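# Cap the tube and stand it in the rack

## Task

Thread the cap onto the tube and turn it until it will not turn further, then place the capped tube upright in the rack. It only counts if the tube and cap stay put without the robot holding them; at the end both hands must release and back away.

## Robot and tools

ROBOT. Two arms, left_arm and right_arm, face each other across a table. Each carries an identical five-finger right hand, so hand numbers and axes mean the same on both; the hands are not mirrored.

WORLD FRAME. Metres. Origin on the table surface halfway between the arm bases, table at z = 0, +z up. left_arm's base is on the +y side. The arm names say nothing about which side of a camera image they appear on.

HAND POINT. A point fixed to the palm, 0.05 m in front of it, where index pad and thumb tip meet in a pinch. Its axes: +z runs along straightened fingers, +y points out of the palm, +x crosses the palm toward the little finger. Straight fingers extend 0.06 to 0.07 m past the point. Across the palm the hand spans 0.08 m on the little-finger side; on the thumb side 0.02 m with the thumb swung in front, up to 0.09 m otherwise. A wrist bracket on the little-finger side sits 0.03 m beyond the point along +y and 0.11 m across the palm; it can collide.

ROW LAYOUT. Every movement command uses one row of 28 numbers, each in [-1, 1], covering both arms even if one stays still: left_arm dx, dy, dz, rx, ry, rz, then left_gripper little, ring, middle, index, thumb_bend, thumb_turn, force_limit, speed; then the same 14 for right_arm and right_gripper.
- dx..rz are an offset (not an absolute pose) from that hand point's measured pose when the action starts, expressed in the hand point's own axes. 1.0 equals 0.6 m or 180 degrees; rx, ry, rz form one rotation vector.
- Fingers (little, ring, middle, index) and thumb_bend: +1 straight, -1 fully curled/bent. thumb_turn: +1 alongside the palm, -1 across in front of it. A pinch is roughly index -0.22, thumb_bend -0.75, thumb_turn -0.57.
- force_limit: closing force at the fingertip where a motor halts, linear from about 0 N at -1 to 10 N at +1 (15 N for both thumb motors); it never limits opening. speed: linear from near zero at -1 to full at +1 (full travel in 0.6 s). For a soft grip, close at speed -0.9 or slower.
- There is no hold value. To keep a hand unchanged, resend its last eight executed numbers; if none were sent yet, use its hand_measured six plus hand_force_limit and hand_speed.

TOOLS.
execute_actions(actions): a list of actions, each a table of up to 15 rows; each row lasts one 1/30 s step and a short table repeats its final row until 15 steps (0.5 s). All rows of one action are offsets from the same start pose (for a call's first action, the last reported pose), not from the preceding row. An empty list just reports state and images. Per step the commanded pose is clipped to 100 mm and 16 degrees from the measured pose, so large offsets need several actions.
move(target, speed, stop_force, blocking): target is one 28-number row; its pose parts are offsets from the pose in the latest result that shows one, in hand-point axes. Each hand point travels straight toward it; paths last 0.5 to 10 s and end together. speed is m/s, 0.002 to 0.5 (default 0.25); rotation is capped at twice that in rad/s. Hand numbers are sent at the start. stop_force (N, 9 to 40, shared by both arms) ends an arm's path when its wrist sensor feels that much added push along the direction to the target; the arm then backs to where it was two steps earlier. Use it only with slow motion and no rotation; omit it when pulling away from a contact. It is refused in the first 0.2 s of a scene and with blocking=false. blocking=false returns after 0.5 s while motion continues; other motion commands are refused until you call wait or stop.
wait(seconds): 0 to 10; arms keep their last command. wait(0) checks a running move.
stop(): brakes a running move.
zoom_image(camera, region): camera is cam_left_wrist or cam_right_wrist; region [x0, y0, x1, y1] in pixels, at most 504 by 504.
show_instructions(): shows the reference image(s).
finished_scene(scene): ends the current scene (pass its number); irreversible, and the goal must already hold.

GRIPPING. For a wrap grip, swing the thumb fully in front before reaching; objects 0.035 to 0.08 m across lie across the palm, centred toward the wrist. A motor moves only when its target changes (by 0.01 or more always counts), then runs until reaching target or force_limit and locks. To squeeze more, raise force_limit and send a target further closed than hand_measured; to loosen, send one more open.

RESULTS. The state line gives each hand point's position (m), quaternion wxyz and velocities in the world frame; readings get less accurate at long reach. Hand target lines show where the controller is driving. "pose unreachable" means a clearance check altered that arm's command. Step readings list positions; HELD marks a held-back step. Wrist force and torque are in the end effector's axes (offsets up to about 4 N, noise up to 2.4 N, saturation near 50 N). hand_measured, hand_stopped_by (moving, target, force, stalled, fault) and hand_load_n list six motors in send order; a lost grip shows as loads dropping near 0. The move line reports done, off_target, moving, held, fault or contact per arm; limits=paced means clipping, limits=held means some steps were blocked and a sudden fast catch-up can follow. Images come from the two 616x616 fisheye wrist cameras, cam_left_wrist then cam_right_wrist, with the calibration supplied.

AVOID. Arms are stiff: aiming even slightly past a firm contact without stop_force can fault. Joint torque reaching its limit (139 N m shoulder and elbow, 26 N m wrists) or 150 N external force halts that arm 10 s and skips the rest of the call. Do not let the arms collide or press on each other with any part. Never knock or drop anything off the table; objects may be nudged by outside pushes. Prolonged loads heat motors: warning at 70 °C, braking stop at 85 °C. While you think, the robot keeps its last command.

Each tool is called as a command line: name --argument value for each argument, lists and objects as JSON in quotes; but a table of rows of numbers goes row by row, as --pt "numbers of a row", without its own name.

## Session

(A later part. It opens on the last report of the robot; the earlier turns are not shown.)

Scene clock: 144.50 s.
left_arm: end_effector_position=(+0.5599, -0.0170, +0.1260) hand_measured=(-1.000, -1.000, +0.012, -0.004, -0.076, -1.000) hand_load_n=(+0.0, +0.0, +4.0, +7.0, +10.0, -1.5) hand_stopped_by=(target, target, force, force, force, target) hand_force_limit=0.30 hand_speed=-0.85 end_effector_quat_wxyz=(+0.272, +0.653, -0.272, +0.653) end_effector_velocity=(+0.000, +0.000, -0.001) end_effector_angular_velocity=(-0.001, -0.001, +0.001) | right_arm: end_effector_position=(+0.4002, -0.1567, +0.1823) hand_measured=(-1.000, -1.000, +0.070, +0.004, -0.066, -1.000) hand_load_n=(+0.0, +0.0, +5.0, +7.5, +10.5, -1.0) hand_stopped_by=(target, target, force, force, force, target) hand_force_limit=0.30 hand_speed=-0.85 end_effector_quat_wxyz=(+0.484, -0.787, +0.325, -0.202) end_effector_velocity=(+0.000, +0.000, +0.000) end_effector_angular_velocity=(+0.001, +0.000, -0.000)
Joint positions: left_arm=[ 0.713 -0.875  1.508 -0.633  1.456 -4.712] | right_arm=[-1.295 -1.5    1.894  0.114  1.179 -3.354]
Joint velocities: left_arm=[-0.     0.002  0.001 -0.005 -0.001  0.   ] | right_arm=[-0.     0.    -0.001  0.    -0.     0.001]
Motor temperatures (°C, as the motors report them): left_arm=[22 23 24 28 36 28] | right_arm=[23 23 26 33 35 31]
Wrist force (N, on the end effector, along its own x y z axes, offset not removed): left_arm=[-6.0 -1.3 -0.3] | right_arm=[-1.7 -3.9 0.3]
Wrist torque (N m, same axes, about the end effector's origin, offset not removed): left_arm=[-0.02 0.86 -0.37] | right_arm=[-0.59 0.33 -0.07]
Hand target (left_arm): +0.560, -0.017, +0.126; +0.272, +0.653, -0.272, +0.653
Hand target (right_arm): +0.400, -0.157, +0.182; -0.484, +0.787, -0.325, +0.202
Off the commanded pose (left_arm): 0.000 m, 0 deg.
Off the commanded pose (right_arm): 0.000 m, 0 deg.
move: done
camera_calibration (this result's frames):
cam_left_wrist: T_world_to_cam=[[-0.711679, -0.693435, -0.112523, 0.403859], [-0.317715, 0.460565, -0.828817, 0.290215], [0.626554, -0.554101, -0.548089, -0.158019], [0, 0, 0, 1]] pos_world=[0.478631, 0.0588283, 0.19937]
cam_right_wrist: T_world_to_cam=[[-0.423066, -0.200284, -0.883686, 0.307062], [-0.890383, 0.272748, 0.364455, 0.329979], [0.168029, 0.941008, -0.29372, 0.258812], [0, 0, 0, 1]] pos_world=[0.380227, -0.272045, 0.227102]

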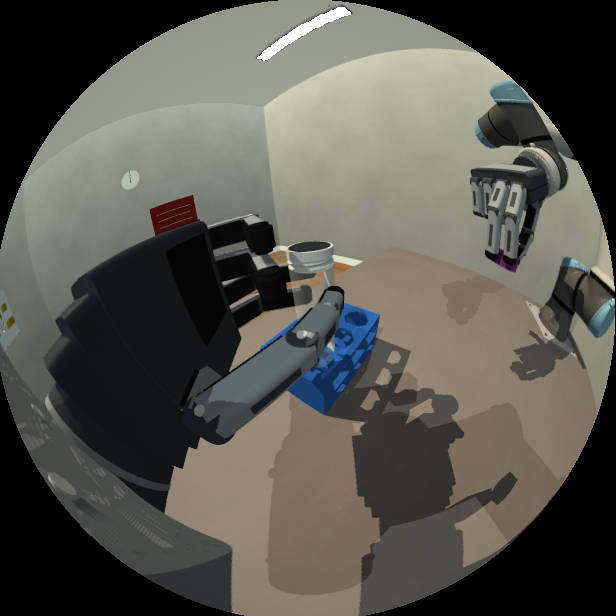

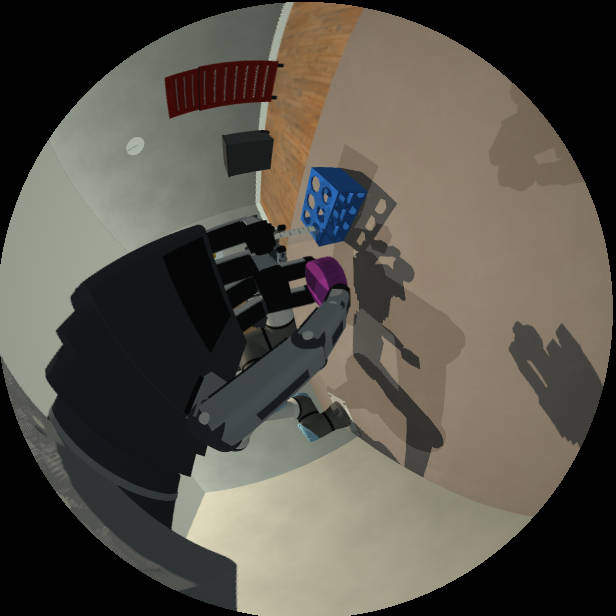

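execute_actions --actions '[[[0,0,0.003,0,0,0,-1,-1,-0.3,-0.3,-0.4,-1,0.3,-0.85,0,0,0,0,0,0,-1,-1,-0.3,-0.3,-0.4,-1,0.3,-0.85]]]'

move --target '[-0.058,0,0,0,0,0,-1,-1,-0.3,-0.3,-0.4,-1,0.3,-0.85,0,0,0,0,0,0,-1,-1,-0.3,-0.3,-0.4,-1,0.3,-0.85]' --speed 0.02 --stop_force 9

move --target '[0,0,0,0,0,0,-1,-1,1,1,0.3,-1,0.3,0,0,0,0,0,0,0,-1,-1,-0.3,-0.3,-0.4,-1,0.3,-0.85]'

move --target '[0.12,0,-0.2,0,0,0,-1,-1,1,1,0.3,-1,0.3,0,0,0,0,0,0,0,-1,-1,-0.3,-0.3,-0.4,-1,0.3,-0.85]'

Scene clock: 157.97 s.
left_arm: end_effector_position=(+0.5612, -0.0183, +0.1259) hand_measured=(-1.000, -1.000, +0.012, -0.004, -0.076, -1.000) hand_load_n=(+0.0, +0.0, +4.0, +7.0, +10.0, -1.5) hand_stopped_by=(target, target, force, force, force, target) hand_force_limit=0.30 hand_speed=-0.85 end_effector_quat_wxyz=(+0.272, +0.653, -0.272, +0.653) end_effector_velocity=(+0.001, +0.000, +0.000) end_effector_angular_velocity=(-0.000, -0.000, +0.000) | right_arm: end_effector_position=(+0.4002, -0.1567, +0.1823) hand_measured=(-1.000, -1.000, +0.070, +0.004, -0.066, -1.000) hand_load_n=(+0.0, +0.0, +5.0, +7.5, +10.5, -1.0) hand_stopped_by=(target, target, force, force, force, target) hand_force_limit=0.30 hand_speed=-0.85 end_effector_quat_wxyz=(+0.484, -0.787, +0.325, -0.202) end_effector_velocity=(+0.001, +0.000, +0.001) end_effector_angular_velocity=(+0.000, -0.004, +0.000)
Joint positions: left_arm=[ 0.714 -0.871  1.502 -0.63   1.456 -4.712] | right_arm=[-1.295 -1.5    1.894  0.114  1.179 -3.354]
Joint velocities: left_arm=[ 0.001  0.    -0.001  0.001  0.001  0.   ] | right_arm=[-0.    -0.001 -0.001 -0.001 -0.    -0.001]
Motor temperatures (°C, as the motors report them): left_arm=[22 23 24 28 36 28] | right_arm=[23 23 26 33 35 31]
Wrist force (N, on the end effector, along its own x y z axes, offset not removed): left_arm=[-0.2 1.6 1.0] | right_arm=[-1.4 -1.9 -1.4]
Wrist torque (N m, same axes, about the end effector's origin, offset not removed): left_arm=[0.45 -0.06 -0.27] | right_arm=[-0.19 0.02 0.09]
Hand target (left_arm): +0.561, -0.018, +0.126; +0.272, +0.653, -0.272, +0.653
Hand target (right_arm): +0.400, -0.157, +0.182; -0.484, +0.787, -0.325, +0.202
Off the commanded pose (left_arm): 0.000 m, 0 deg.
Off the commanded pose (right_arm): 0.000 m, 0 deg.
Step readings (end_effector_position):
0: left_arm (+0.5599, -0.0170, +0.1258) | right_arm (+0.4002, -0.1567, +0.1823)
1: left_arm (+0.5599, -0.0170, +0.1258) | right_arm (+0.4002, -0.1567, +0.1823)
2: left_arm (+0.5601, -0.0171, +0.1257) | right_arm (+0.4002, -0.1567, +0.1823)
4: left_arm (+0.5605, -0.0176, +0.1257) | right_arm (+0.4002, -0.1567, +0.1823)
8: left_arm (+0.5610, -0.0181, +0.1258) | right_arm (+0.4002, -0.1567, +0.1823)
15: end_effector_position above
camera_calibration (this result's frames):
cam_left_wrist: T_world_to_cam=[[-0.711683, -0.69343, -0.112526, 0.403872], [-0.31773, 0.460586, -0.828799, 0.291177], [0.626542, -0.554089, -0.548115, -0.1595], [0, 0, 0, 1]] pos_world=[0.479878, 0.0575681, 0.199349]
cam_right_wrist: T_world_to_cam=[[-0.423066, -0.200284, -0.883686, 0.307062], [-0.890383, 0.272747, 0.364455, 0.329979], [0.168029, 0.941008, -0.293719, 0.258812], [0, 0, 0, 1]] pos_world=[0.380228, -0.272045, 0.227102]

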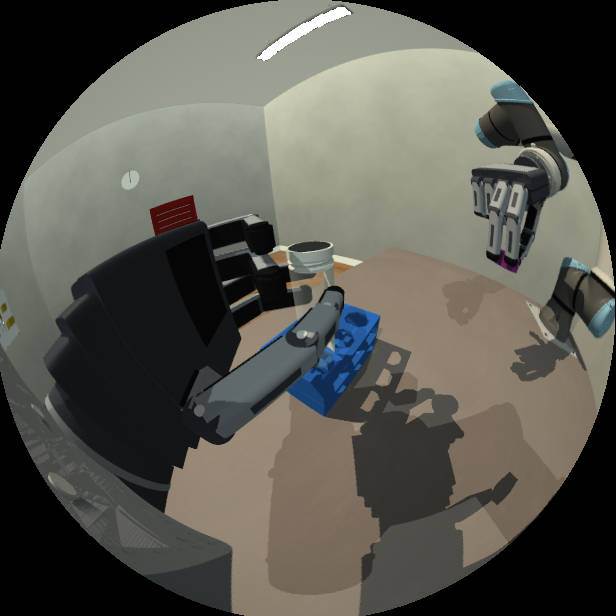

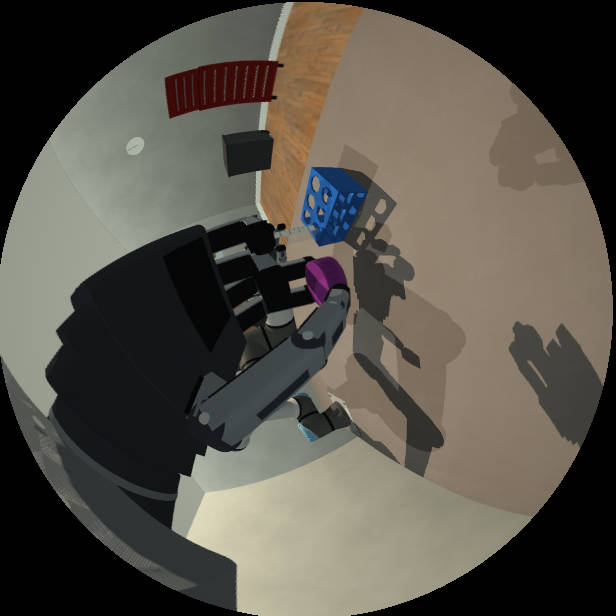

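Scene clock: 160.00 s.
left_arm: end_effector_position=(+0.5612, -0.0182, +0.0913) hand_measured=(-1.000, -1.000, +0.012, -0.004, -0.076, -1.000) hand_load_n=(+0.0, +0.0, +4.0, +7.0, +10.0, -1.5) hand_stopped_by=(target, target, force, force, force, target) hand_force_limit=0.30 hand_speed=-0.85 end_effector_quat_wxyz=(+0.272, +0.653, -0.272, +0.653) end_effector_velocity=(+0.000, +0.000, -0.002) end_effector_angular_velocity=(-0.000, +0.000, +0.001) | right_arm: end_effector_position=(+0.4002, -0.1567, +0.1823) hand_measured=(-1.000, -1.000, +0.070, +0.004, -0.066, -1.000) hand_load_n=(+0.0, +0.0, +5.0, +7.5, +10.5, -1.0) hand_stopped_by=(target, target, force, force, force, target) hand_force_limit=0.30 hand_speed=-0.85 end_effector_quat_wxyz=(+0.484, -0.787, +0.325, -0.202) end_effector_velocity=(+0.000, +0.000, +0.000) end_effector_angular_velocity=(+0.000, -0.001, -0.000)
Joint positions: left_arm=[ 0.714 -0.821  1.518 -0.696  1.456 -4.712] | right_arm=[-1.295 -1.5    1.894  0.114  1.179 -3.354]
Joint velocities: left_arm=[ 0.     0.003  0.001 -0.004 -0.001 -0.   ] | right_arm=[-0.    -0.    -0.    -0.001  0.    -0.   ]
Motor temperatures (°C, as the motors report them): left_arm=[22 23 24 28 36 28] | right_arm=[23 23 26 33 35 31]
Wrist force (N, on the end effector, along its own x y z axes, offset not removed): left_arm=[-2.1 3.6 3.1] | right_arm=[-2.0 0.1 0.8]
Wrist torque (N m, same axes, about the end effector's origin, offset not removed): left_arm=[0.53 0.32 0.17] | right_arm=[-0.12 0.32 0.05]
Hand target (left_arm): +0.561, -0.018, +0.091; +0.272, +0.653, -0.272, +0.653
Hand target (right_arm): +0.400, -0.157, +0.182; -0.484, +0.787, -0.325, +0.202
Off the commanded pose (left_arm): 0.000 m, 0 deg.
Off the commanded pose (right_arm): 0.000 m, 0 deg.
move: done
camera_calibration (this result's frames):
cam_left_wrist: T_world_to_cam=[[-0.711683, -0.69343, -0.112526, 0.400031], [-0.317732, 0.460589, -0.828797, 0.262428], [0.626541, -0.554088, -0.548118, -0.178453], [0, 0, 0, 1]] pos_world=[0.479885, 0.0576432, 0.1647]
cam_right_wrist: T_world_to_cam=[[-0.423066, -0.200284, -0.883686, 0.307062], [-0.890383, 0.272748, 0.364455, 0.329979], [0.168029, 0.941007, -0.29372, 0.258812], [0, 0, 0, 1]] pos_world=[0.380228, -0.272045, 0.227102]

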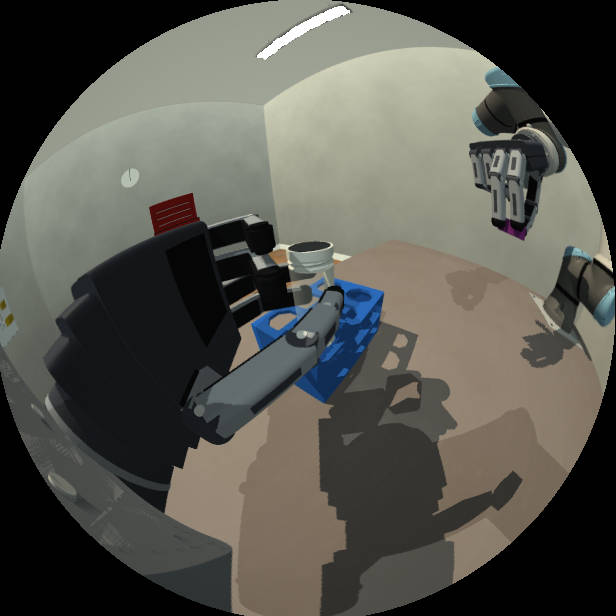

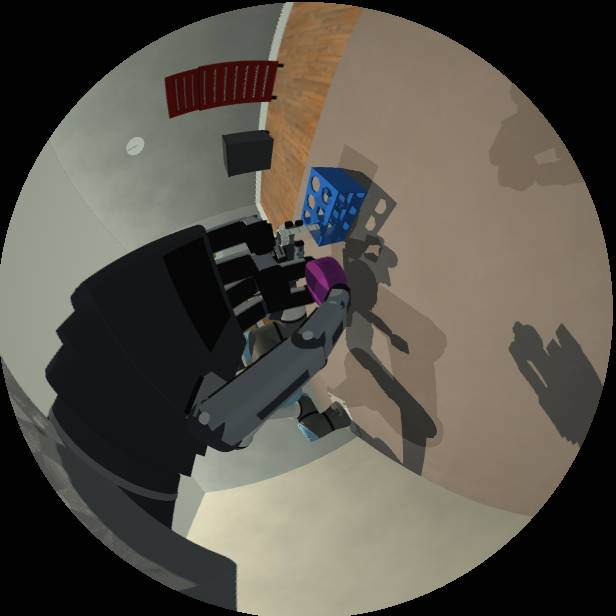

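Scene clock: 160.90 s.
left_arm: end_effector_position=(+0.5612, -0.0182, +0.0912) hand_measured=(-1.000, -1.000, +1.000, +1.000, +0.300, -1.000) hand_load_n=(+0.0, +0.0, +0.0, +0.0, +0.0, +0.0) hand_stopped_by=(target, target, target, target, target, target) hand_force_limit=0.30 hand_speed=0.00 end_effector_quat_wxyz=(+0.272, +0.653, -0.272, +0.652) end_effector_velocity=(+0.001, +0.001, +0.000) end_effector_angular_velocity=(+0.000, -0.000, +0.001) | right_arm: end_effector_position=(+0.4002, -0.1567, +0.1823) hand_measured=(-1.000, -1.000, +0.070, +0.004, -0.066, -1.000) hand_load_n=(+0.0, +0.0, +5.0, +7.5, +10.5, -1.0) hand_stopped_by=(target, target, force, force, force, target) hand_force_limit=0.30 hand_speed=-0.85 end_effector_quat_wxyz=(+0.484, -0.787, +0.325, -0.202) end_effector_velocity=(-0.000, -0.000, -0.000) end_effector_angular_velocity=(+0.000, +0.002, -0.000)
Joint positions: left_arm=[ 0.714 -0.821  1.518 -0.696  1.456 -4.712] | right_arm=[-1.295 -1.5    1.894  0.114  1.179 -3.354]
Joint velocities: left_arm=[ 0.001  0.    -0.     0.     0.001  0.   ] | right_arm=[-0.     0.     0.     0.001 -0.     0.001]
Motor temperatures (°C, as the motors report them): left_arm=[22 23 24 28 36 28] | right_arm=[23 23 26 33 35 31]
Wrist force (N, on the end effector, along its own x y z axes, offset not removed): left_arm=[-3.7 0.5 -0.6] | right_arm=[-2.0 0.8 0.3]
Wrist torque (N m, same axes, about the end effector's origin, offset not removed): left_arm=[0.19 0.71 -0.23] | right_arm=[0.18 0.39 0.17]
Hand target (left_arm): +0.561, -0.018, +0.091; +0.272, +0.653, -0.272, +0.653
Hand target (right_arm): +0.400, -0.157, +0.182; -0.484, +0.787, -0.325, +0.202
Off the commanded pose (left_arm): 0.000 m, 0 deg.
Off the commanded pose (right_arm): 0.000 m, 0 deg.
move: done
camera_calibration (this result's frames):
cam_left_wrist: T_world_to_cam=[[-0.711691, -0.693421, -0.112535, 0.400029], [-0.317775, 0.460645, -0.828749, 0.26238], [0.626511, -0.554052, -0.548188, -0.178462], [0, 0, 0, 1]] pos_world=[0.479883, 0.0576471, 0.164633]
cam_right_wrist: T_world_to_cam=[[-0.423066, -0.200284, -0.883686, 0.307062], [-0.890383, 0.272748, 0.364455, 0.329979], [0.168029, 0.941008, -0.293719, 0.258812], [0, 0, 0, 1]] pos_world=[0.380228, -0.272045, 0.227102]

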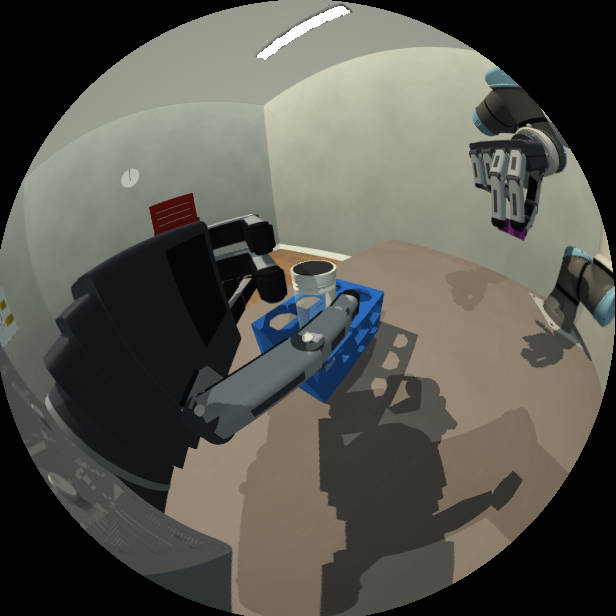

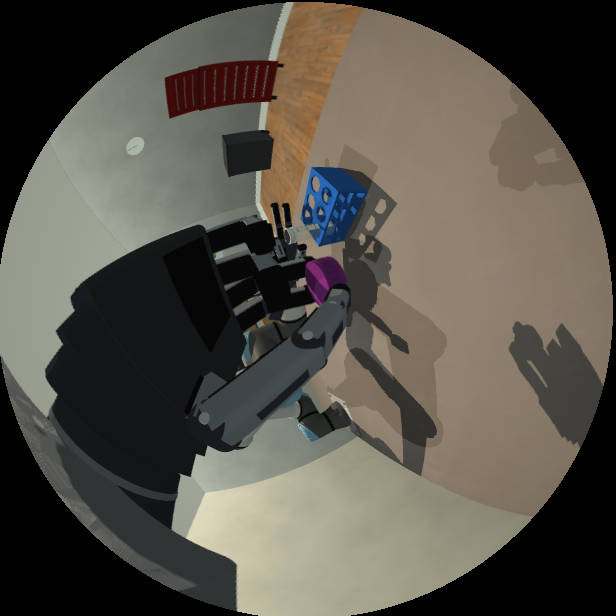

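Scene clock: 162.07 s.
left_arm: end_effector_position=(+0.4768, +0.0668, +0.1633) hand_measured=(-1.000, -1.000, +1.000, +1.000, +0.300, -1.000) hand_load_n=(+0.0, +0.0, +0.0, +0.0, +0.0, +0.0) hand_stopped_by=(target, target, target, target, target, target) hand_force_limit=0.30 hand_speed=0.00 end_effector_quat_wxyz=(+0.272, +0.653, -0.272, +0.652) end_effector_velocity=(-0.001, +0.000, +0.002) end_effector_angular_velocity=(-0.002, -0.001, +0.000) | right_arm: end_effector_position=(+0.4002, -0.1567, +0.1823) hand_measured=(-1.000, -1.000, +0.070, +0.004, -0.066, -1.000) hand_load_n=(+0.0, +0.0, +5.0, +7.5, +10.5, -1.0) hand_stopped_by=(target, target, force, force, force, target) hand_force_limit=0.30 hand_speed=-0.85 end_effector_quat_wxyz=(+0.484, -0.787, +0.325, -0.202) end_effector_velocity=(-0.000, -0.000, -0.000) end_effector_angular_velocity=(-0.000, +0.002, -0.001)
Joint positions: left_arm=[ 0.685 -1.155  1.87  -0.715  1.427 -4.712] | right_arm=[-1.295 -1.5    1.894  0.114  1.179 -3.354]
Joint velocities: left_arm=[-0.002 -0.005  0.004 -0.001 -0.002 -0.   ] | right_arm=[ 0.    -0.     0.     0.001  0.001  0.001]
Motor temperatures (°C, as the motors report them): left_arm=[22 23 24 28 36 28] | right_arm=[23 23 26 33 35 31]
Wrist force (N, on the end effector, along its own x y z axes, offset not removed): left_arm=[-2.7 0.6 -1.2] | right_arm=[-1.7 -0.4 2.1]
Wrist torque (N m, same axes, about the end effector's origin, offset not removed): left_arm=[0.12 0.35 -0.22] | right_arm=[-0.06 0.15 -0.01]
Hand target (left_arm): +0.477, +0.067, +0.163; +0.272, +0.653, -0.272, +0.652
Hand target (right_arm): +0.400, -0.157, +0.182; -0.484, +0.787, -0.325, +0.202
Off the commanded pose (left_arm): 0.000 m, 0 deg.
Off the commanded pose (right_arm): 0.000 m, 0 deg.
move: done
camera_calibration (this result's frames):
cam_left_wrist: T_world_to_cam=[[-0.711715, -0.693405, -0.112479, 0.407024], [-0.317813, 0.460637, -0.828739, 0.256203], [0.626464, -0.554078, -0.548215, -0.0389938], [0, 0, 0, 1]] pos_world=[0.395538, 0.14261, 0.23673]
cam_right_wrist: T_world_to_cam=[[-0.423066, -0.200284, -0.883686, 0.307062], [-0.890383, 0.272747, 0.364455, 0.329979], [0.168029, 0.941008, -0.29372, 0.258812], [0, 0, 0, 1]] pos_world=[0.380228, -0.272045, 0.227102]

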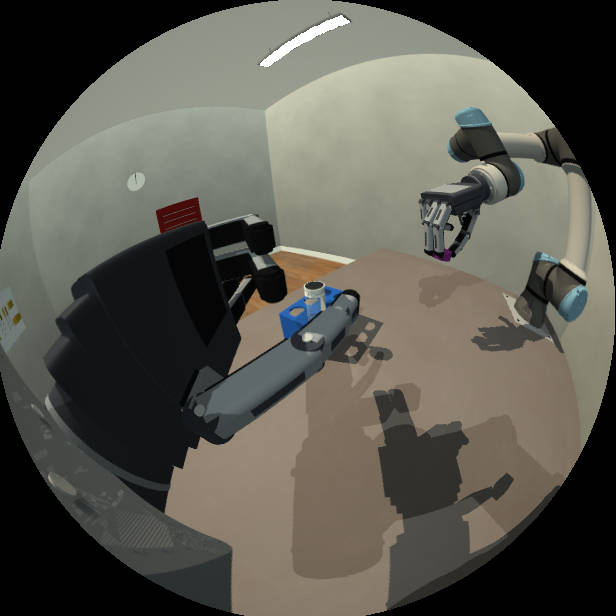

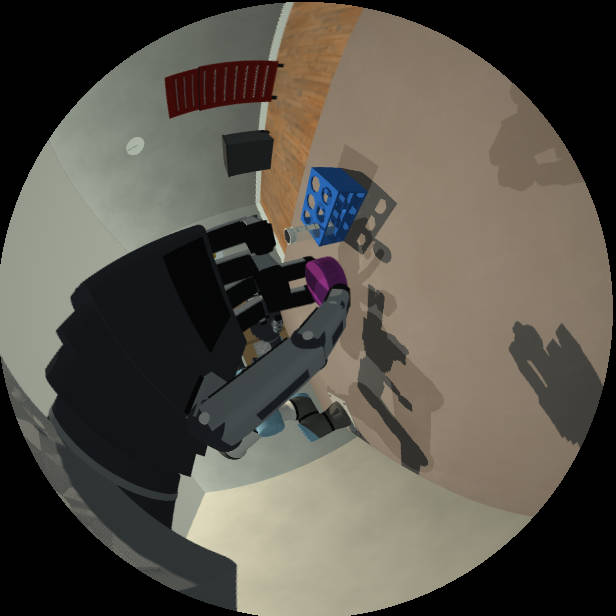

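move --target '[0,-0.14,-0.04,-0.034,0.151,0.483,1,1,1,1,0.3,-1,0.3,0,0,0,0,0,0,0,-1,-1,-0.3,-0.3,-0.4,-1,0.3,-0.85]' --speed 0.45

move --target '[0,0,0,-0.034,0.151,0.483,1,1,1,1,0.3,-1,0.3,0,0.01,-0.114,0.327,0,0,0,-1,-1,-0.3,-0.3,-0.4,-1,0.3,-0.85]' --speed 0.45

move --target '[0.105,0,0.015,0,0,0,1,1,1,1,0.3,-1,0.3,0,0,0.01,0.005,0,0,0,-1,-1,-0.3,-0.3,-0.4,-1,0.3,-0.85]' --speed 0.08 --stop_force 12

Scene clock: 188.53 s.
left_arm: end_effector_position=(+0.5195, +0.1430, +0.1634) hand_measured=(+1.000, +1.000, +1.000, +1.000, +0.300, -1.000) hand_load_n=(+0.0, +0.0, +0.0, +0.0, +0.0, +0.0) hand_stopped_by=(target, target, target, target, target, target) hand_force_limit=0.30 hand_speed=0.00 end_effector_quat_wxyz=(+0.165, -0.119, +0.608, -0.767) end_effector_velocity=(+0.000, -0.000, +0.001) end_effector_angular_velocity=(+0.005, -0.010, -0.003) | right_arm: end_effector_position=(+0.4002, -0.1567, +0.1823) hand_measured=(-1.000, -1.000, +0.070, +0.004, -0.066, -1.000) hand_load_n=(+0.0, +0.0, +5.0, +7.5, +10.5, -1.0) hand_stopped_by=(target, target, force, force, force, target) hand_force_limit=0.30 hand_speed=-0.85 end_effector_quat_wxyz=(+0.484, -0.787, +0.325, -0.202) end_effector_velocity=(-0.000, -0.000, -0.000) end_effector_angular_velocity=(-0.000, +0.001, -0.000)
Joint positions: left_arm=[ 0.872 -1.148  1.98  -1.087  1.978 -3.227] | right_arm=[-1.295 -1.5    1.894  0.114  1.179 -3.354]
Joint velocities: left_arm=[ 0.001  0.    -0.002  0.002  0.006  0.01 ] | right_arm=[ 0.    -0.     0.001 -0.     0.    -0.   ]
Motor temperatures (°C, as the motors report them): left_arm=[22 23 24 28 36 28] | right_arm=[23 23 26 33 35 31]
Wrist force (N, on the end effector, along its own x y z axes, offset not removed): left_arm=[0.6 2.5 0.2] | right_arm=[-0.3 -0.7 -0.2]
Wrist torque (N m, same axes, about the end effector's origin, offset not removed): left_arm=[0.49 -0.13 0.19] | right_arm=[0.00 0.10 0.02]
Hand target (left_arm): +0.520, +0.143, +0.163; -0.165, +0.119, -0.608, +0.767
Hand target (right_arm): +0.400, -0.157, +0.182; -0.484, +0.787, -0.325, +0.202
Off the commanded pose (left_arm): 0.000 m, 0 deg.
Off the commanded pose (right_arm): 0.000 m, 0 deg.
move: done
camera_calibration (this result's frames):
cam_left_wrist: T_world_to_cam=[[0.206412, -0.152414, -0.966522, 0.0754406], [0.539034, 0.842098, -0.017676, -0.397462], [0.8166, -0.51734, 0.255976, -0.258947], [0, 0, 0, 1]] pos_world=[0.41013, 0.212237, 0.132174]
cam_right_wrist: T_world_to_cam=[[-0.423066, -0.200284, -0.883686, 0.307062], [-0.890383, 0.272748, 0.364455, 0.329979], [0.168029, 0.941007, -0.29372, 0.258812], [0, 0, 0, 1]] pos_world=[0.380228, -0.272045, 0.227102]

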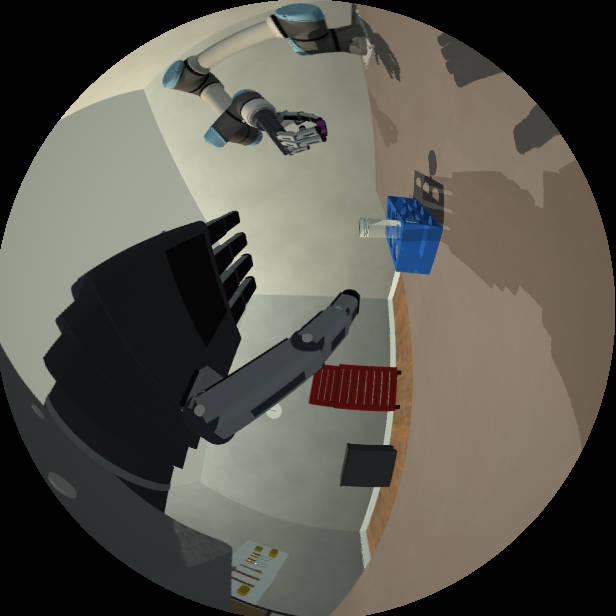

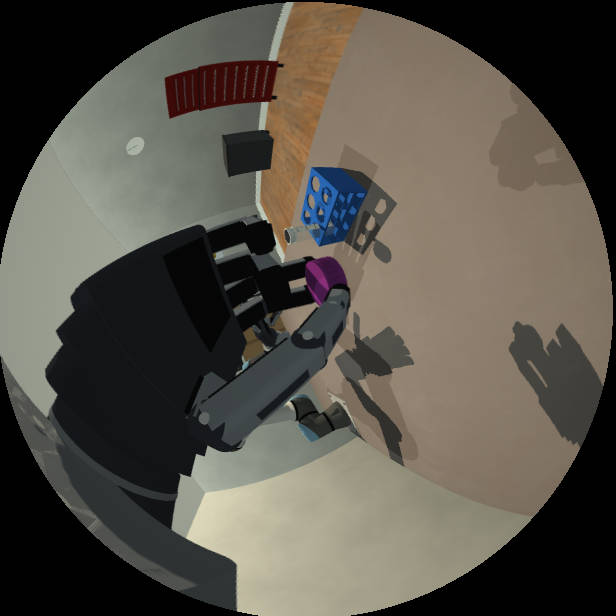

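Scene clock: 190.93 s.
left_arm: end_effector_position=(+0.5196, +0.1430, +0.1633) hand_measured=(+1.000, +1.000, +1.000, +1.000, +0.300, -1.000) hand_load_n=(+0.0, +0.0, +0.0, +0.0, +0.0, +0.0) hand_stopped_by=(target, target, target, target, target, target) hand_force_limit=0.30 hand_speed=0.00 end_effector_quat_wxyz=(+0.502, +0.486, +0.579, -0.421) end_effector_velocity=(+0.000, +0.000, +0.000) end_effector_angular_velocity=(+0.007, -0.007, -0.001) | right_arm: end_effector_position=(+0.5505, -0.0157, +0.1554) hand_measured=(-1.000, -1.000, +0.070, +0.004, -0.066, -1.000) hand_load_n=(+0.0, +0.0, +5.0, +7.5, +10.5, -1.0) hand_stopped_by=(target, target, force, force, force, target) hand_force_limit=0.30 hand_speed=-0.85 end_effector_quat_wxyz=(+0.484, -0.787, +0.325, -0.202) end_effector_velocity=(+0.001, +0.001, +0.001) end_effector_angular_velocity=(+0.001, -0.001, +0.001)
Joint positions: left_arm=[ 0.933 -1.048  1.789 -0.554  2.272 -1.449] | right_arm=[-1.144 -1.002  1.288  0.198  1.311 -3.278]
Joint velocities: left_arm=[ 0.     0.    -0.003  0.011 -0.001  0.013] | right_arm=[ 0.001  0.003 -0.006  0.001 -0.     0.   ]
Motor temperatures (°C, as the motors report them): left_arm=[22 23 24 28 36 28] | right_arm=[23 23 26 33 35 31]
Wrist force (N, on the end effector, along its own x y z axes, offset not removed): left_arm=[-4.9 5.9 -0.8] | right_arm=[-1.7 -1.5 0.0]
Wrist torque (N m, same axes, about the end effector's origin, offset not removed): left_arm=[1.07 0.75 -0.14] | right_arm=[-0.30 0.23 -0.19]
Hand target (left_arm): +0.520, +0.143, +0.163; +0.502, +0.486, +0.579, -0.420
Hand target (right_arm): +0.551, -0.016, +0.155; -0.484, +0.787, -0.325, +0.202
Off the commanded pose (left_arm): 0.000 m, 0 deg.
Off the commanded pose (right_arm): 0.001 m, 0 deg.
move: done
camera_calibration (this result's frames):
cam_left_wrist: T_world_to_cam=[[0.979689, 0.165307, 0.1135, -0.548273], [-0.172219, 0.40372, 0.898527, -0.114863], [0.10271, -0.899824, 0.423989, 0.139277], [0, 0, 0, 1]] pos_world=[0.50305, 0.262331, 0.106385]
cam_right_wrist: T_world_to_cam=[[-0.423091, -0.200318, -0.883667, 0.375055], [-0.890374, 0.27275, 0.364473, 0.435151], [0.16801, 0.941, -0.293756, 0.093022], [0, 0, 0, 1]] pos_world=[0.530501, -0.131091, 0.200148]

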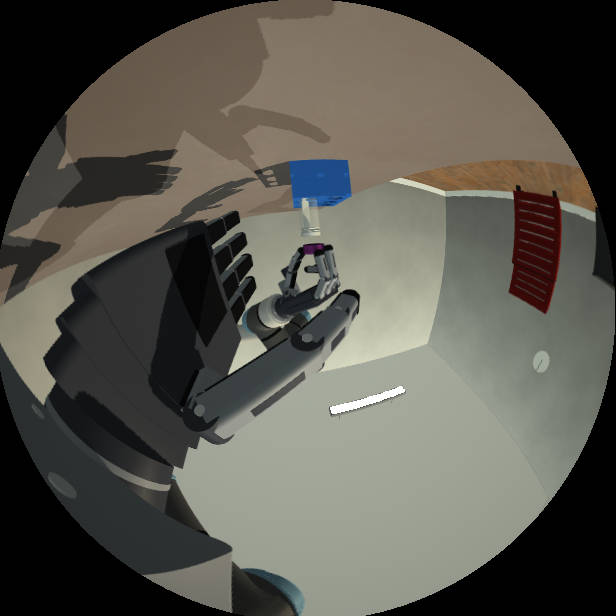

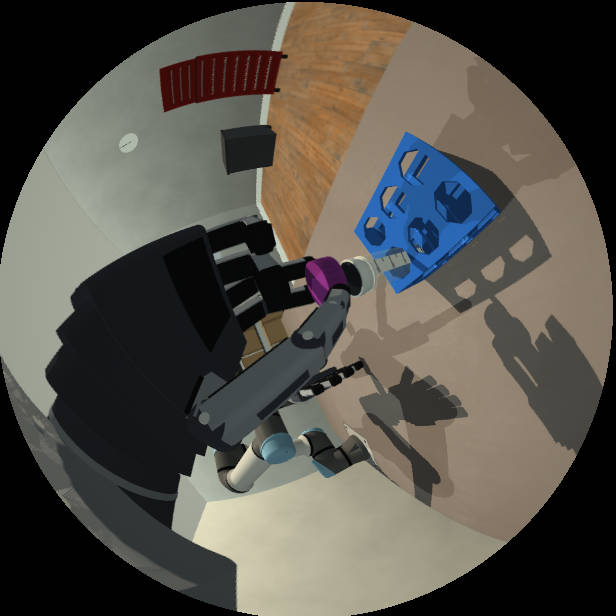

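Scene clock: 192.13 s.
left_arm: end_effector_position=(+0.5197, +0.1431, +0.0998) hand_measured=(+1.000, +1.000, +1.000, +1.000, +0.300, -1.000) hand_load_n=(+0.0, +0.0, +0.0, +0.0, +0.0, +0.0) hand_stopped_by=(target, target, target, target, target, target) hand_force_limit=0.30 hand_speed=0.00 end_effector_quat_wxyz=(+0.502, +0.486, +0.578, -0.421) end_effector_velocity=(-0.001, -0.001, -0.002) end_effector_angular_velocity=(-0.002, +0.001, -0.002) | right_arm: end_effector_position=(+0.5504, -0.0157, +0.1487) hand_measured=(-1.000, -1.000, +0.070, +0.004, -0.066, -1.000) hand_load_n=(+0.0, +0.0, +5.0, +7.5, +10.5, -1.0) hand_stopped_by=(target, target, force, force, force, target) hand_force_limit=0.30 hand_speed=-0.85 end_effector_quat_wxyz=(+0.484, -0.787, +0.325, -0.202) end_effector_velocity=(+0.000, +0.000, +0.000) end_effector_angular_velocity=(+0.001, -0.002, +0.001)
Joint positions: left_arm=[ 0.933 -0.937  1.816 -0.693  2.273 -1.448] | right_arm=[-1.144 -0.997  1.298  0.183  1.311 -3.278]
Joint velocities: left_arm=[-0.001  0.004  0.    -0.006  0.001 -0.003] | right_arm=[ 0.    -0.     0.    -0.002 -0.001 -0.   ]
Motor temperatures (°C, as the motors report them): left_arm=[22 23 24 28 36 28] | right_arm=[23 23 26 33 35 31]
Wrist force (N, on the end effector, along its own x y z axes, offset not removed): left_arm=[0.0 -1.0 -2.0] | right_arm=[-6.1 -0.4 -0.1]
Wrist torque (N m, same axes, about the end effector's origin, offset not removed): left_arm=[0.30 -0.18 -0.08] | right_arm=[0.17 0.96 -0.33]
Hand target (left_arm): +0.520, +0.143, +0.100; +0.502, +0.486, +0.579, -0.421
Hand target (right_arm): +0.550, -0.016, +0.149; -0.484, +0.787, -0.325, +0.202
Off the commanded pose (left_arm): 0.000 m, 0 deg.
Off the commanded pose (right_arm): 0.000 m, 0 deg.
move: done
camera_calibration (this result's frames):
cam_left_wrist: T_world_to_cam=[[0.979668, 0.165229, 0.113794, -0.541188], [-0.172448, 0.403667, 0.898507, -0.0577562], [0.102525, -0.899863, 0.423953, 0.166339], [0, 0, 0, 1]] pos_world=[0.503171, 0.262416, 0.0429585]
cam_right_wrist: T_world_to_cam=[[-0.423092, -0.200324, -0.883665, 0.369136], [-0.890375, 0.272751, 0.364473, 0.437568], [0.168008, 0.940998, -0.293762, 0.0910681], [0, 0, 0, 1]] pos_world=[0.530478, -0.131095, 0.193463]

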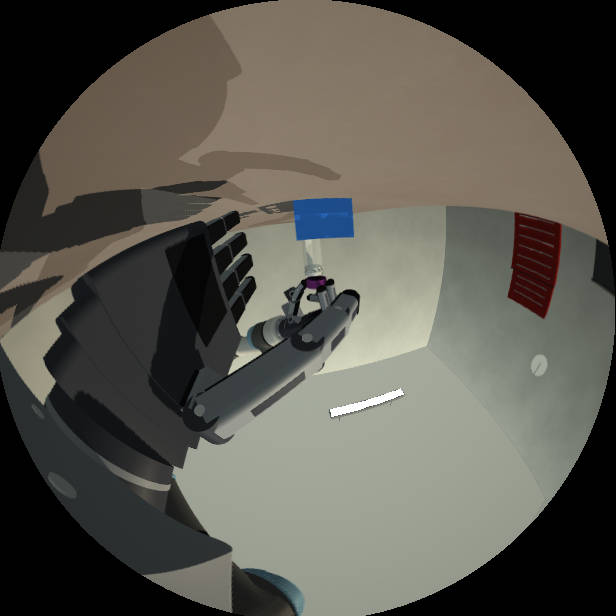

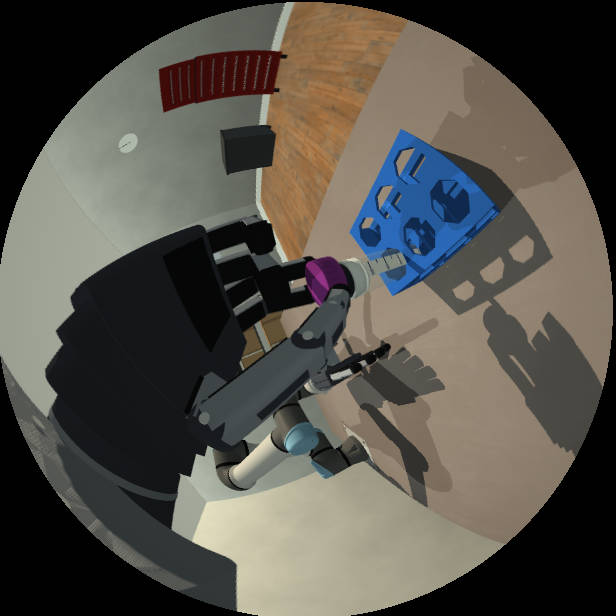

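move --target '[-0.03,-0.0005,0.2726,0,0,0,1,1,1,1,0.3,-1,0.3,0,0.0047,0.0071,-0.0143,0,-0.2233,-0.1123,-1,-1,-0.3,-0.3,-0.4,-1,0.3,-0.85]' --speed 0.15

move --target '[0,0,0,0,0,0,1,1,0.2,0.2,-0.1,-1,0.3,0.3,0,0,0,0,0,0,-1,-1,-0.3,-0.3,-0.4,-1,0.3,-0.85]'

zoom_image --camera "cam_right_wrist" --region '[290,210,430,350]'

zoom_image --camera "cam_left_wrist" --region '[240,230,400,390]'

Scene clock: 207.27 s.
left_arm: end_effector_position=(+0.5480, -0.0188, +0.0944) hand_measured=(+1.000, +1.000, +1.000, +1.000, +0.300, -1.000) hand_load_n=(+0.0, +0.0, +0.0, +0.0, +0.0, +0.0) hand_stopped_by=(target, target, target, target, target, target) hand_force_limit=0.30 hand_speed=0.00 end_effector_quat_wxyz=(+0.502, +0.486, +0.579, -0.421) end_effector_velocity=(+0.001, -0.000, +0.000) end_effector_angular_velocity=(-0.001, -0.001, +0.001) | right_arm: end_effector_position=(+0.5458, -0.0244, +0.1490) hand_measured=(-1.000, -1.000, +0.070, +0.004, -0.066, -1.000) hand_load_n=(+0.0, +0.0, +5.0, +7.5, +10.5, -1.0) hand_stopped_by=(target, target, force, force, force, target) hand_force_limit=0.30 hand_speed=-0.85 end_effector_quat_wxyz=(-0.525, +0.851, -0.000, +0.001) end_effector_velocity=(+0.000, -0.000, -0.000) end_effector_angular_velocity=(-0.004, +0.002, +0.011)
Joint positions: left_arm=[ 0.754 -0.749  1.455 -0.541  2.097 -1.486] | right_arm=[-1.307 -0.627  0.735  0.886  0.565 -4.058]
Joint velocities: left_arm=[ 0.001  0.002 -0.003  0.001 -0.001 -0.   ] | right_arm=[ 0.     0.015 -0.026  0.031 -0.003 -0.02 ]
Motor temperatures (°C, as the motors report them): left_arm=[22 23 24 28 36 28] | right_arm=[23 23 26 33 35 31]
Wrist force (N, on the end effector, along its own x y z axes, offset not removed): left_arm=[-0.7 -1.9 -1.1] | right_arm=[-2.3 0.3 2.6]
Wrist torque (N m, same axes, about the end effector's origin, offset not removed): left_arm=[-0.08 -0.16 -0.18] | right_arm=[-0.12 0.44 0.10]
Hand target (left_arm): +0.548, -0.019, +0.094; +0.502, +0.486, +0.578, -0.421
Hand target (right_arm): +0.546, -0.024, +0.149; -0.525, +0.851, -0.000, +0.001
Off the commanded pose (left_arm): 0.000 m, 0 deg.
Off the commanded pose (right_arm): 0.000 m, 0 deg.
move: done
camera_calibration (this result's frames):
cam_left_wrist: T_world_to_cam=[[0.979675, 0.165246, 0.113709, -0.541457], [-0.172386, 0.403739, 0.898486, 0.0173105], [0.102562, -0.899827, 0.42402, 0.020014], [0, 0, 0, 1]] pos_world=[0.531384, 0.100494, 0.0375293]
cam_right_wrist: T_world_to_cam=[[-0.158569, -0.439838, -0.883967, 0.215593], [-0.823148, -0.435511, 0.364358, 0.381707], [-0.545236, 0.785412, -0.292994, 0.485514], [0, 0, 0, 1]] pos_world=[0.613108, -0.120265, 0.193752]

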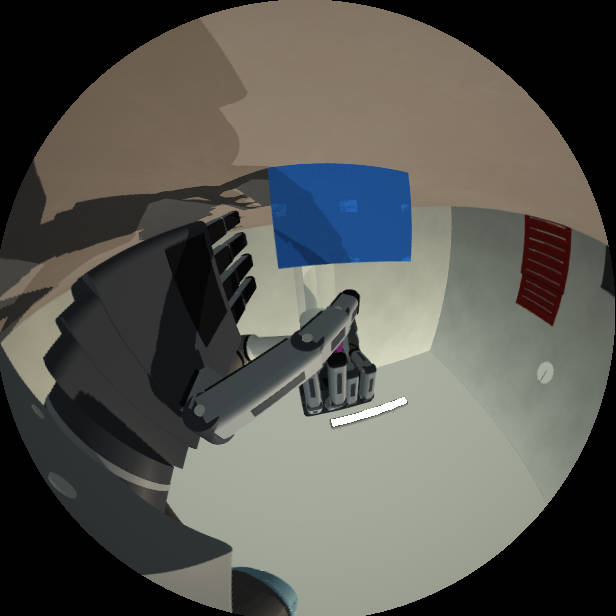

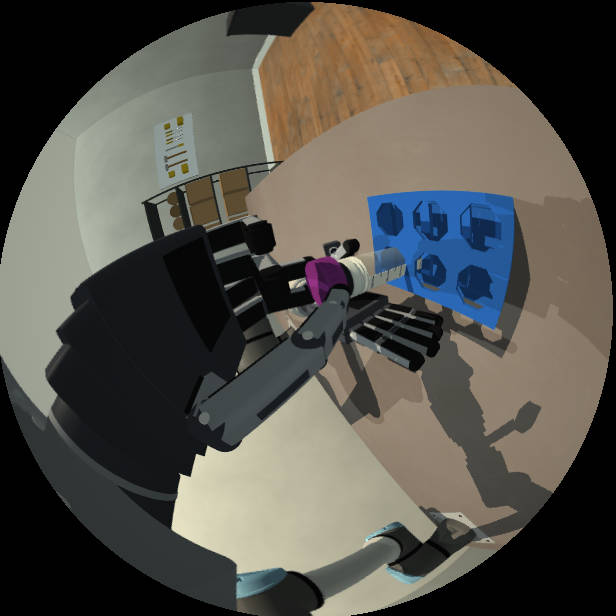

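Scene clock: 207.93 s.
left_arm: end_effector_position=(+0.5480, -0.0189, +0.0944) hand_measured=(+1.000, +1.000, +0.200, +0.200, -0.100, -1.000) hand_load_n=(+0.0, +0.0, +0.0, +0.0, +0.0, +0.0) hand_stopped_by=(target, target, target, target, target, target) hand_force_limit=0.30 hand_speed=0.30 end_effector_quat_wxyz=(+0.502, +0.486, +0.578, -0.421) end_effector_velocity=(+0.001, +0.001, -0.000) end_effector_angular_velocity=(+0.001, +0.000, +0.002) | right_arm: end_effector_position=(+0.5458, -0.0244, +0.1490) hand_measured=(-1.000, -1.000, +0.070, +0.004, -0.066, -1.000) hand_load_n=(+0.0, +0.0, +5.0, +7.5, +10.5, -1.0) hand_stopped_by=(target, target, force, force, force, target) hand_force_limit=0.30 hand_speed=-0.85 end_effector_quat_wxyz=(-0.525, +0.851, -0.000, +0.001) end_effector_velocity=(+0.000, -0.000, -0.000) end_effector_angular_velocity=(-0.000, -0.000, -0.001)
Joint positions: left_arm=[ 0.754 -0.749  1.455 -0.541  2.097 -1.486] | right_arm=[-1.307 -0.627  0.735  0.886  0.565 -4.058]
Joint velocities: left_arm=[ 0.001 -0.    -0.     0.001 -0.002  0.   ] | right_arm=[ 0.     0.    -0.    -0.     0.001  0.   ]
Motor temperatures (°C, as the motors report them): left_arm=[22 23 24 28 36 28] | right_arm=[23 23 26 33 35 31]
Wrist force (N, on the end effector, along its own x y z axes, offset not removed): left_arm=[-2.3 2.1 1.1] | right_arm=[-3.6 -0.1 0.5]
Wrist torque (N m, same axes, about the end effector's origin, offset not removed): left_arm=[0.40 0.28 -0.23] | right_arm=[0.02 0.48 -0.10]
Hand target (left_arm): +0.548, -0.019, +0.094; +0.502, +0.486, +0.579, -0.421
Hand target (right_arm): +0.546, -0.024, +0.149; -0.525, +0.851, -0.000, +0.001
Off the commanded pose (left_arm): 0.000 m, 0 deg.
Off the commanded pose (right_arm): 0.000 m, 0 deg.
move: done
camera_calibration (this result's frames):
cam_left_wrist: T_world_to_cam=[[0.979677, 0.165239, 0.11371, -0.541457], [-0.172383, 0.403739, 0.898487, 0.0173258], [0.102556, -0.899828, 0.424018, 0.0199837], [0, 0, 0, 1]] pos_world=[0.53139, 0.100457, 0.0375285]
cam_right_wrist: T_world_to_cam=[[-0.158613, -0.439805, -0.883976, 0.215602], [-0.823102, -0.435566, 0.364397, 0.381676], [-0.545293, 0.785401, -0.292918, 0.485513], [0, 0, 0, 1]] pos_world=[0.613102, -0.120255, 0.193721]

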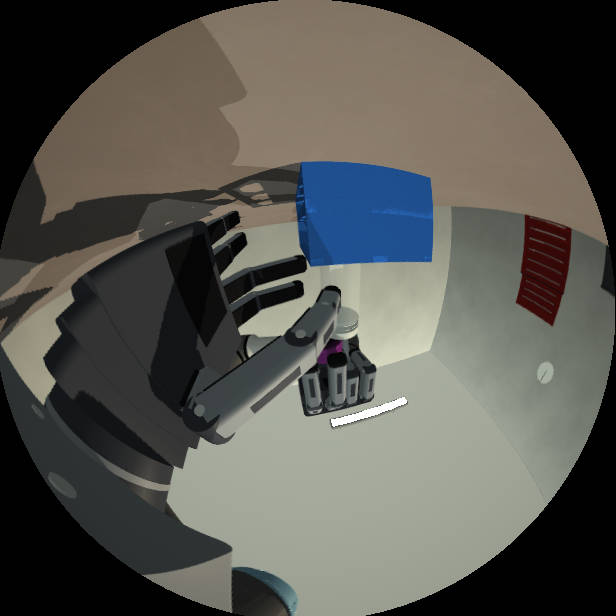

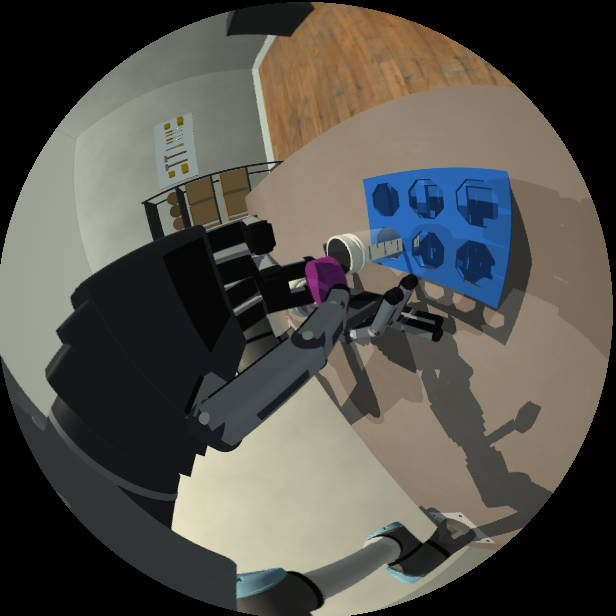

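Region (290, 210, 430, 350) of cam_right_wrist's 616x616 image, scaled by 3.600, with more detail than that image has.

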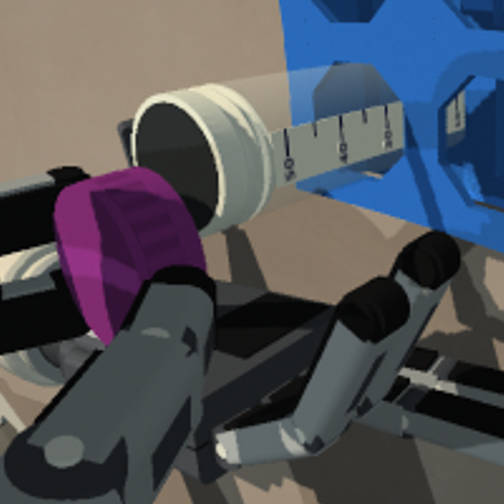

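Region (240, 230, 400, 390) of cam_left_wrist's 616x616 image, scaled by 3.150, with more detail than that image has.

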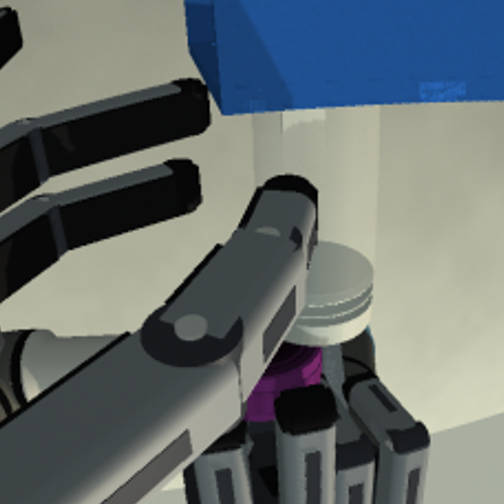

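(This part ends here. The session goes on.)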